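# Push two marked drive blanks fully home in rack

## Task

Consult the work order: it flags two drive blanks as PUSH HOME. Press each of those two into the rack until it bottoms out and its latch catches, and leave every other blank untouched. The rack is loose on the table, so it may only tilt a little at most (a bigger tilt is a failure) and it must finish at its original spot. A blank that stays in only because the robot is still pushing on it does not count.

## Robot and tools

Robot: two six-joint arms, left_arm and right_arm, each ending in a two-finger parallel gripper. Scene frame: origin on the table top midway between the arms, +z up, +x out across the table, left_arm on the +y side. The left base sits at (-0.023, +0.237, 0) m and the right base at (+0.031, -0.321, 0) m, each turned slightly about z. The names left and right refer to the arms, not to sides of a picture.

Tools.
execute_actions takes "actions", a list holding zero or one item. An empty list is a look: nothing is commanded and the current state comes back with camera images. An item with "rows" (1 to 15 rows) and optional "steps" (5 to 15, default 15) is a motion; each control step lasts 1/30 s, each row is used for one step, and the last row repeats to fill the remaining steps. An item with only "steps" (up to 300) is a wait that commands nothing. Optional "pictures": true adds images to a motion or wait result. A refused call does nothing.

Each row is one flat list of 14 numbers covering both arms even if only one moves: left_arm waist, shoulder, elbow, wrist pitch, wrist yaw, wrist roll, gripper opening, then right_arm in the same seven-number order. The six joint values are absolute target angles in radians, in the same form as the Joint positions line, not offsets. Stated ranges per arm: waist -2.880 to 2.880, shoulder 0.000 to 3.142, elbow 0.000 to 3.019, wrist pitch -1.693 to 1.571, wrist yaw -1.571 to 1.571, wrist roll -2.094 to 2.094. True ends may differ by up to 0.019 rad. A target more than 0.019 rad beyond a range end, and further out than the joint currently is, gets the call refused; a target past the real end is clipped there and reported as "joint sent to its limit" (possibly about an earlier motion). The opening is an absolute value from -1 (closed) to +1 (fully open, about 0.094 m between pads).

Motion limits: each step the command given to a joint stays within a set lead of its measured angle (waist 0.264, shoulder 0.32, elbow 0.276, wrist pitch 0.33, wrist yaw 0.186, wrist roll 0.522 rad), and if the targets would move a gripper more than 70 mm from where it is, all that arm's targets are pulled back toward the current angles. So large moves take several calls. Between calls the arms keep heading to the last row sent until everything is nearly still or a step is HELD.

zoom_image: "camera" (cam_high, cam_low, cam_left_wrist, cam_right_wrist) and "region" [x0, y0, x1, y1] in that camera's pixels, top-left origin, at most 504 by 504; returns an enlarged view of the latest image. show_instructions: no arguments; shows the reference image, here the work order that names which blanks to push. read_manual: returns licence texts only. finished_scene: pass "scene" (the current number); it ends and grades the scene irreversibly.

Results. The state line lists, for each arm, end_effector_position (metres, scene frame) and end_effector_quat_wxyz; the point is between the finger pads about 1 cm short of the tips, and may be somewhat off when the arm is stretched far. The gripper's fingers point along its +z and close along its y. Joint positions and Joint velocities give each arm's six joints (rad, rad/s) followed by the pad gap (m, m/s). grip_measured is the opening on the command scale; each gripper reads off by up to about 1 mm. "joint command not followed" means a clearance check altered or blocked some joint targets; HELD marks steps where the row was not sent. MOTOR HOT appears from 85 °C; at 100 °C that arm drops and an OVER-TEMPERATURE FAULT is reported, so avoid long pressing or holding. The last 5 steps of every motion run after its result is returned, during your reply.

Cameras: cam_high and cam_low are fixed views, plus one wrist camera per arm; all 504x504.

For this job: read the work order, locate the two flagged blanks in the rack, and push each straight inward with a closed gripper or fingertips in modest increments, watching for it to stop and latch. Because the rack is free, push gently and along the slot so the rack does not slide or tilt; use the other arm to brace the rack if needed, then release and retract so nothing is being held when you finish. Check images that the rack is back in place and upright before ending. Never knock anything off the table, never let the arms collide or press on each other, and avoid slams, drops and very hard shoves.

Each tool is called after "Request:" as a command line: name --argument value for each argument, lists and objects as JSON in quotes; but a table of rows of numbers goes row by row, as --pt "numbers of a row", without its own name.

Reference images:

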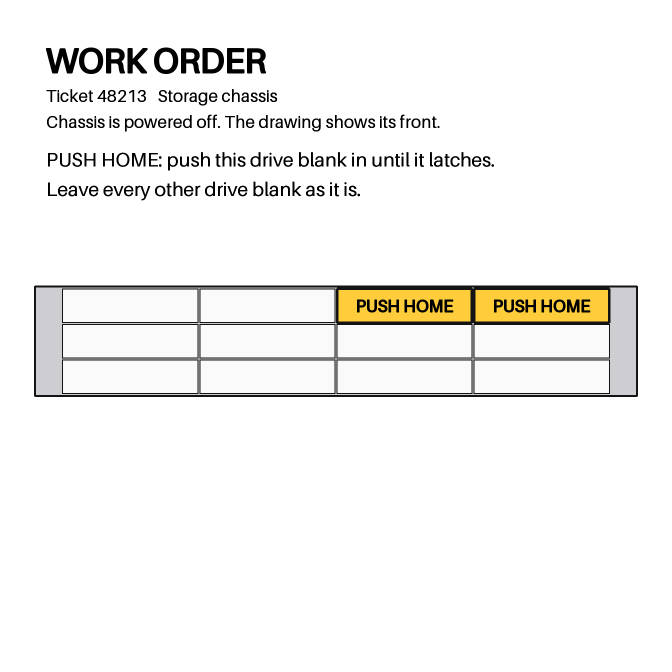

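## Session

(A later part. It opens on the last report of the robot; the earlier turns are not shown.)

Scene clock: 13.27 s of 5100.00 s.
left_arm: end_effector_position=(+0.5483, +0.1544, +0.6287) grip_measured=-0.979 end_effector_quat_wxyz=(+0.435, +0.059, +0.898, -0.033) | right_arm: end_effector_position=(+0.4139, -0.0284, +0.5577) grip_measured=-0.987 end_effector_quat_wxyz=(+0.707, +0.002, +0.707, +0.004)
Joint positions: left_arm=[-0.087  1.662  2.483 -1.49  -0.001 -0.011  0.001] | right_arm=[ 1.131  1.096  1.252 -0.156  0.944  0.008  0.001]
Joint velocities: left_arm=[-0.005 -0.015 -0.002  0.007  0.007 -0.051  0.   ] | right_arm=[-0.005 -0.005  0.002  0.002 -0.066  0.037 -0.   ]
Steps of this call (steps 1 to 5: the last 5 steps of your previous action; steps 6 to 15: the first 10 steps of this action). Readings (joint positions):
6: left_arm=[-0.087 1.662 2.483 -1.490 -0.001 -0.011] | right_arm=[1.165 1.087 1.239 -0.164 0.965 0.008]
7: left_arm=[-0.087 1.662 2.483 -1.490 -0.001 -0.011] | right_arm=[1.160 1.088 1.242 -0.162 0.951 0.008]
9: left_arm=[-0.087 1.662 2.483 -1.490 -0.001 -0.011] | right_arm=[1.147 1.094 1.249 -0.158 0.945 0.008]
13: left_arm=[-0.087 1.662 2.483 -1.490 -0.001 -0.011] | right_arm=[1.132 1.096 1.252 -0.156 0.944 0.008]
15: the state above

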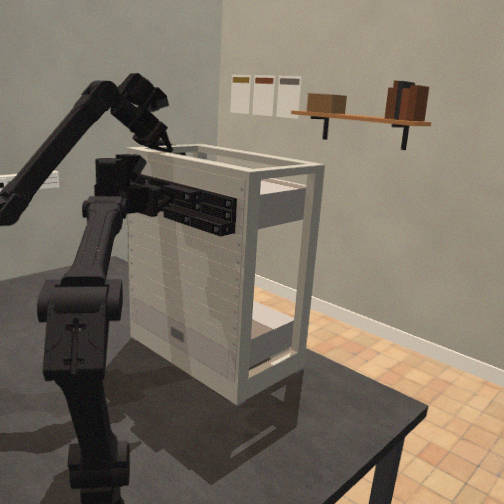

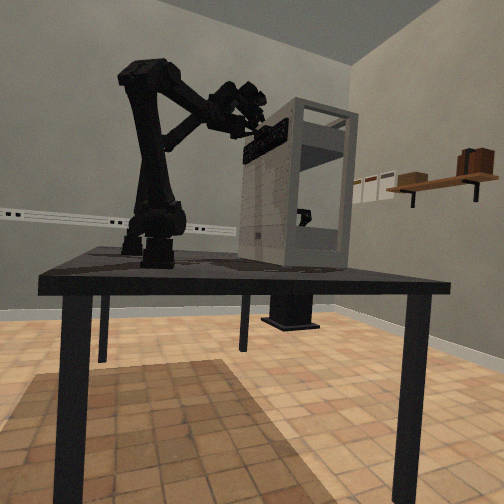

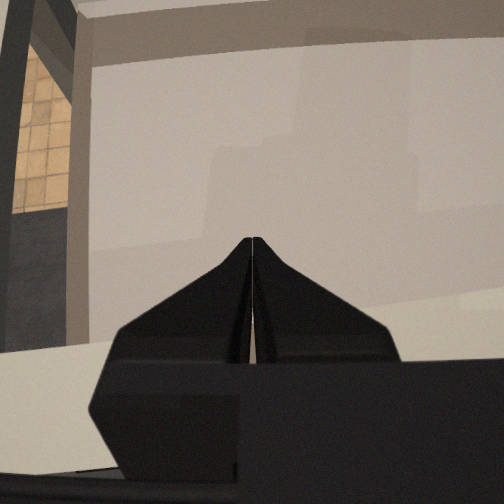

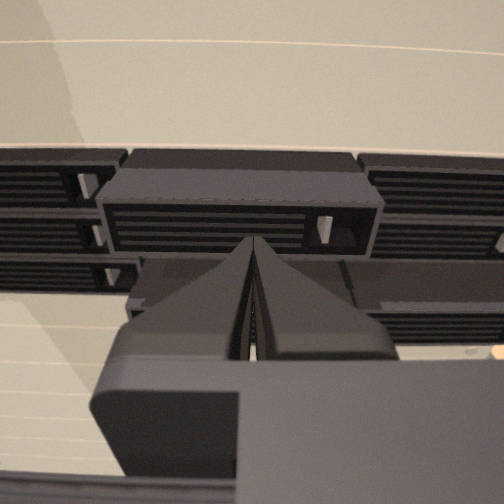

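Request:
execute_actions --actions '[{"rows":[[-0.094,1.69,2.47,-1.56,0,0,-1,1.085,1.145,1.32,-0.13,0.91,0,-1]],"steps":10}]'

Request:
execute_actions --actions '[{"rows":[[-0.094,1.69,2.47,-1.56,0,0,-1,1.045,1.175,1.34,-0.125,0.89,0,-1]],"steps":10}]'

Request:
execute_actions --actions '[{"rows":[[-0.094,1.69,2.47,-1.56,0,0,-1,1.01,1.2,1.355,-0.12,0.865,0,-1]],"steps":10}]'

Request:
execute_actions --actions '[{"rows":[[-0.094,1.69,2.47,-1.56,0,0,-1,0.975,1.23,1.37,-0.12,0.85,0,-1]],"steps":12}]'

Request:
execute_actions --actions '[{"rows":[[-0.094,1.69,2.47,-1.56,0,0,-1,0.94,1.255,1.38,-0.12,0.85,0,-1]],"steps":15}]' --pictures true

Scene clock: 13.77 s of 5100.00 s.
left_arm: end_effector_position=(+0.5483, +0.1544, +0.6287) grip_measured=-0.979 end_effector_quat_wxyz=(+0.435, +0.059, +0.898, -0.033) | right_arm: end_effector_position=(+0.4274, -0.0252, +0.5613) grip_measured=-0.987 end_effector_quat_wxyz=(+0.708, +0.002, +0.706, +0.007)
Joint positions: left_arm=[-0.087  1.662  2.483 -1.49  -0.001 -0.011  0.001] | right_arm=[ 1.105  1.123  1.278 -0.15   0.913  0.008  0.001]
Joint velocities: left_arm=[-0.005 -0.005  0.017 -0.002 -0.051  0.081 -0.001] | right_arm=[-0.024  0.054  0.037  0.022 -0.037 -0.007 -0.001]
Steps of this call (steps 1 to 5: the last 5 steps of your previous action; steps 6 to 10: the robot went on to your last target; steps 11 to 15: the first 5 steps of this action). Readings (joint positions):
11: left_arm=[-0.087 1.662 2.483 -1.490 -0.001 -0.011] | right_arm=[1.129 1.098 1.254 -0.156 0.931 0.008]
12: left_arm=[-0.087 1.662 2.483 -1.490 -0.001 -0.011] | right_arm=[1.124 1.103 1.261 -0.155 0.919 0.008]
14: left_arm=[-0.087 1.662 2.483 -1.490 -0.001 -0.011] | right_arm=[1.108 1.118 1.275 -0.151 0.913 0.008]
15: the state above

Scene clock: 14.10 s of 5100.00 s.
left_arm: end_effector_position=(+0.5483, +0.1544, +0.6287) grip_measured=-0.979 end_effector_quat_wxyz=(+0.435, +0.059, +0.898, -0.033) | right_arm: end_effector_position=(+0.4372, -0.0245, +0.5622) grip_measured=-0.987 end_effector_quat_wxyz=(+0.708, +0.002, +0.706, +0.007)
Joint positions: left_arm=[-0.087  1.662  2.483 -1.49  -0.001 -0.011  0.001] | right_arm=[ 1.085  1.14   1.293 -0.148  0.892  0.008  0.001]
Joint velocities: left_arm=[-0.015  0.015  0.017 -0.012 -0.051  0.051 -0.001] | right_arm=[-0.093  0.103  0.076  0.042 -0.007  0.022 -0.001]
Steps of this call (steps 1 to 5: the last 5 steps of your previous action; steps 6 to 10: the first 5 steps of this action). Readings (joint positions):
6: left_arm=[-0.087 1.662 2.483 -1.490 -0.001 -0.011] | right_arm=[1.103 1.125 1.280 -0.149 0.907 0.008]
7: left_arm=[-0.087 1.662 2.483 -1.490 -0.001 -0.011] | right_arm=[1.099 1.127 1.283 -0.149 0.901 0.008]
9: left_arm=[-0.087 1.662 2.483 -1.490 -0.001 -0.011] | right_arm=[1.089 1.136 1.290 -0.149 0.894 0.008]
10: the state above

Scene clock: 14.43 s of 5100.00 s.
left_arm: end_effector_position=(+0.5483, +0.1544, +0.6287) grip_measured=-0.979 end_effector_quat_wxyz=(+0.435, +0.059, +0.898, -0.033) | right_arm: end_effector_position=(+0.4515, -0.0238, +0.5625) grip_measured=-0.987 end_effector_quat_wxyz=(+0.709, +0.001, +0.706, +0.008)
Joint positions: left_arm=[-0.087  1.662  2.483 -1.49  -0.001 -0.011  0.001] | right_arm=[ 1.057  1.164  1.312 -0.141  0.863  0.008  0.001]
Joint velocities: left_arm=[-0.005 -0.005 -0.002 -0.007 -0.081 -0.051 -0.   ] | right_arm=[-0.083  0.142  0.085  0.056 -0.051  0.051 -0.001]
Steps of this call (steps 1 to 5: the last 5 steps of your previous action; steps 6 to 10: the first 5 steps of this action). Readings (joint positions):
6: left_arm=[-0.087 1.662 2.483 -1.490 -0.001 -0.011] | right_arm=[1.080 1.146 1.297 -0.146 0.885 0.008]
7: left_arm=[-0.087 1.662 2.483 -1.490 -0.001 -0.011] | right_arm=[1.074 1.148 1.300 -0.146 0.875 0.008]
9: left_arm=[-0.087 1.662 2.483 -1.490 -0.001 -0.011] | right_arm=[1.061 1.159 1.308 -0.143 0.863 0.008]
10: the state above

Scene clock: 14.83 s of 5100.00 s.
left_arm: end_effector_position=(+0.5483, +0.1544, +0.6289) grip_measured=-0.979 end_effector_quat_wxyz=(+0.435, +0.059, +0.898, -0.033) | right_arm: end_effector_position=(+0.4604, -0.0237, +0.5628) grip_measured=-0.988 end_effector_quat_wxyz=(+0.709, +0.002, +0.706, +0.007)
Joint positions: left_arm=[-0.087  1.662  2.484 -1.49  -0.001 -0.011  0.001] | right_arm=[ 1.041  1.18   1.325 -0.138  0.849  0.008  0.001]
Joint velocities: left_arm=[ 0.005 -0.005  0.007 -0.022 -0.037 -0.037 -0.   ] | right_arm=[ 0.005 -0.005 -0.002 -0.017  0.095 -0.037 -0.   ]
Steps of this call (steps 1 to 5: the last 5 steps of your previous action; steps 6 to 12: the first 7 steps of this action). Readings (joint positions):
6: left_arm=[-0.087 1.662 2.483 -1.490 -0.001 -0.011] | right_arm=[1.052 1.170 1.316 -0.138 0.860 0.008]
7: left_arm=[-0.087 1.662 2.483 -1.490 -0.001 -0.011] | right_arm=[1.047 1.173 1.319 -0.138 0.853 0.008]
9: left_arm=[-0.087 1.662 2.484 -1.490 -0.001 -0.011] | right_arm=[1.041 1.180 1.325 -0.138 0.849 0.008]
12: the state above

Scene clock: 15.33 s of 5100.00 s.
left_arm: end_effector_position=(+0.5483, +0.1544, +0.6289) grip_measured=-0.979 end_effector_quat_wxyz=(+0.435, +0.059, +0.898, -0.033) | right_arm: end_effector_position=(+0.4606, -0.0237, +0.5626) grip_measured=-0.988 end_effector_quat_wxyz=(+0.709, +0.003, +0.706, +0.007)
Joint positions: left_arm=[-0.087  1.662  2.484 -1.49  -0.001 -0.011  0.001] | right_arm=[ 1.041  1.181  1.325 -0.138  0.85   0.008  0.001]
Joint velocities: left_arm=[-0.005 -0.005 -0.002 -0.017 -0.022 -0.037  0.   ] | right_arm=[-0.005 -0.024 -0.007 -0.002 -0.007 -0.022  0.   ]
Steps of this call (steps 1 to 5: the last 5 steps of your previous action; steps 6 to 15: the first 10 steps of this action). Readings (joint positions):
6: left_arm=[-0.087 1.662 2.484 -1.490 -0.001 -0.011] | right_arm=[1.041 1.181 1.325 -0.138 0.849 0.008]
7: left_arm=[-0.087 1.662 2.484 -1.490 -0.001 -0.011] | right_arm=[1.041 1.181 1.325 -0.138 0.850 0.008]
9: left_arm=[-0.087 1.662 2.484 -1.490 -0.001 -0.011] | right_arm=[1.041 1.181 1.325 -0.138 0.850 0.008]
13: left_arm=[-0.087 1.662 2.484 -1.490 -0.001 -0.011] | right_arm=[1.041 1.181 1.325 -0.138 0.850 0.008]
15: the state above

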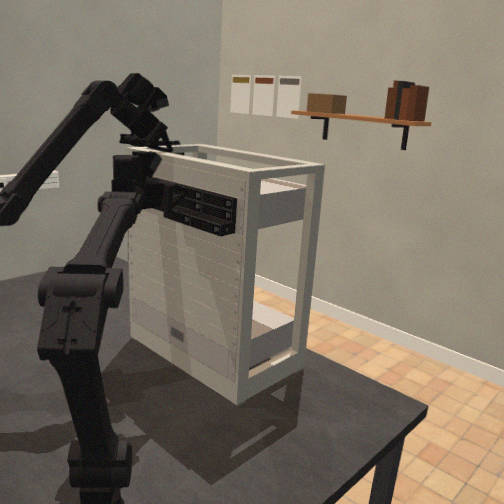

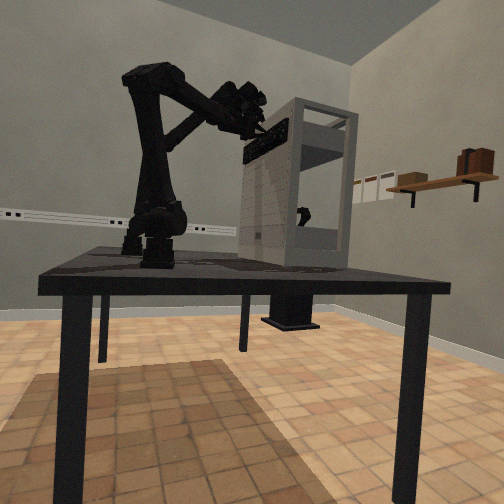

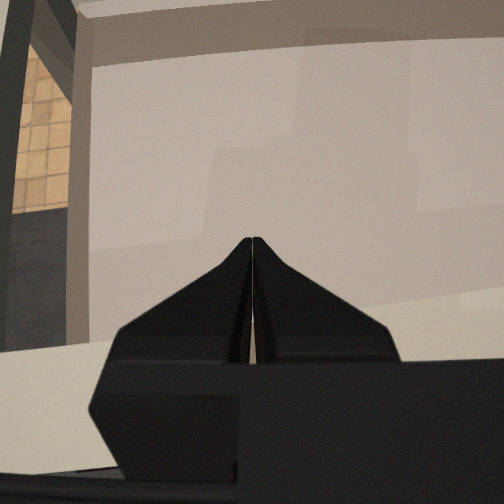

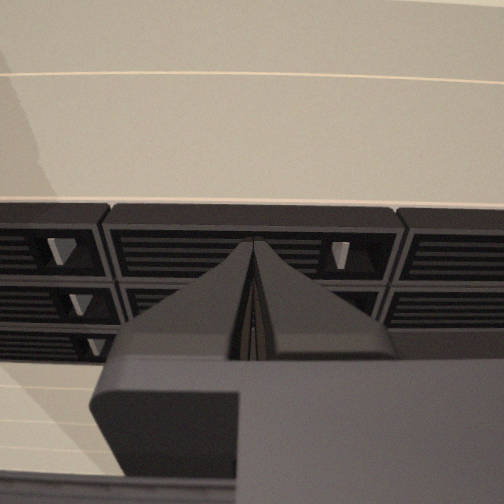

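Request:
execute_actions --actions '[{"rows":[[-0.094,1.65,2.52,-1.3,0,0,-1,1.125,1.1,1.3,-0.135,0.941,0,-1]],"steps":15}]'

Request:
finished_scene --scene 1

Scene clock: 15.90 s of 5100.00 s.
left_arm: end_effector_position=(+0.5693, +0.1514, +0.6665) grip_measured=-0.979 end_effector_quat_wxyz=(+0.512, +0.056, +0.856, -0.039) | right_arm: end_effector_position=(+0.4121, -0.0319, +0.5837) grip_measured=-0.988 end_effector_quat_wxyz=(+0.719, +0.018, +0.694, +0.022)
Joint positions: left_arm=[-0.087  1.658  2.485 -1.319 -0.001 -0.011  0.001] | right_arm=[ 1.129  1.093  1.291 -0.138  0.939  0.008  0.001]
Joint velocities: left_arm=[ 0.005 -0.015 -0.012 -0.012 -0.022 -0.051 -0.001] | right_arm=[-0.015 -0.083 -0.012  0.007  0.051  0.095 -0.   ]
Steps of this call (steps 1 to 5: the last 5 steps of your previous action; steps 6 to 7: the robot went on to your last target; steps 8 to 17: the first 10 steps of this action). Readings (joint positions):
8: left_arm=[-0.087 1.659 2.485 -1.465 -0.001 -0.011] | right_arm=[1.051 1.174 1.323 -0.138 0.886 0.008]
9: left_arm=[-0.087 1.660 2.485 -1.412 -0.001 -0.011] | right_arm=[1.061 1.166 1.312 -0.138 0.920 0.008]
11: left_arm=[-0.087 1.660 2.485 -1.346 -0.001 -0.011] | right_arm=[1.093 1.140 1.293 -0.138 0.935 0.008]
15: left_arm=[-0.087 1.658 2.485 -1.319 -0.001 -0.011] | right_arm=[1.129 1.102 1.291 -0.138 0.937 0.008]
17: the state above

The scene is finished: the task was done.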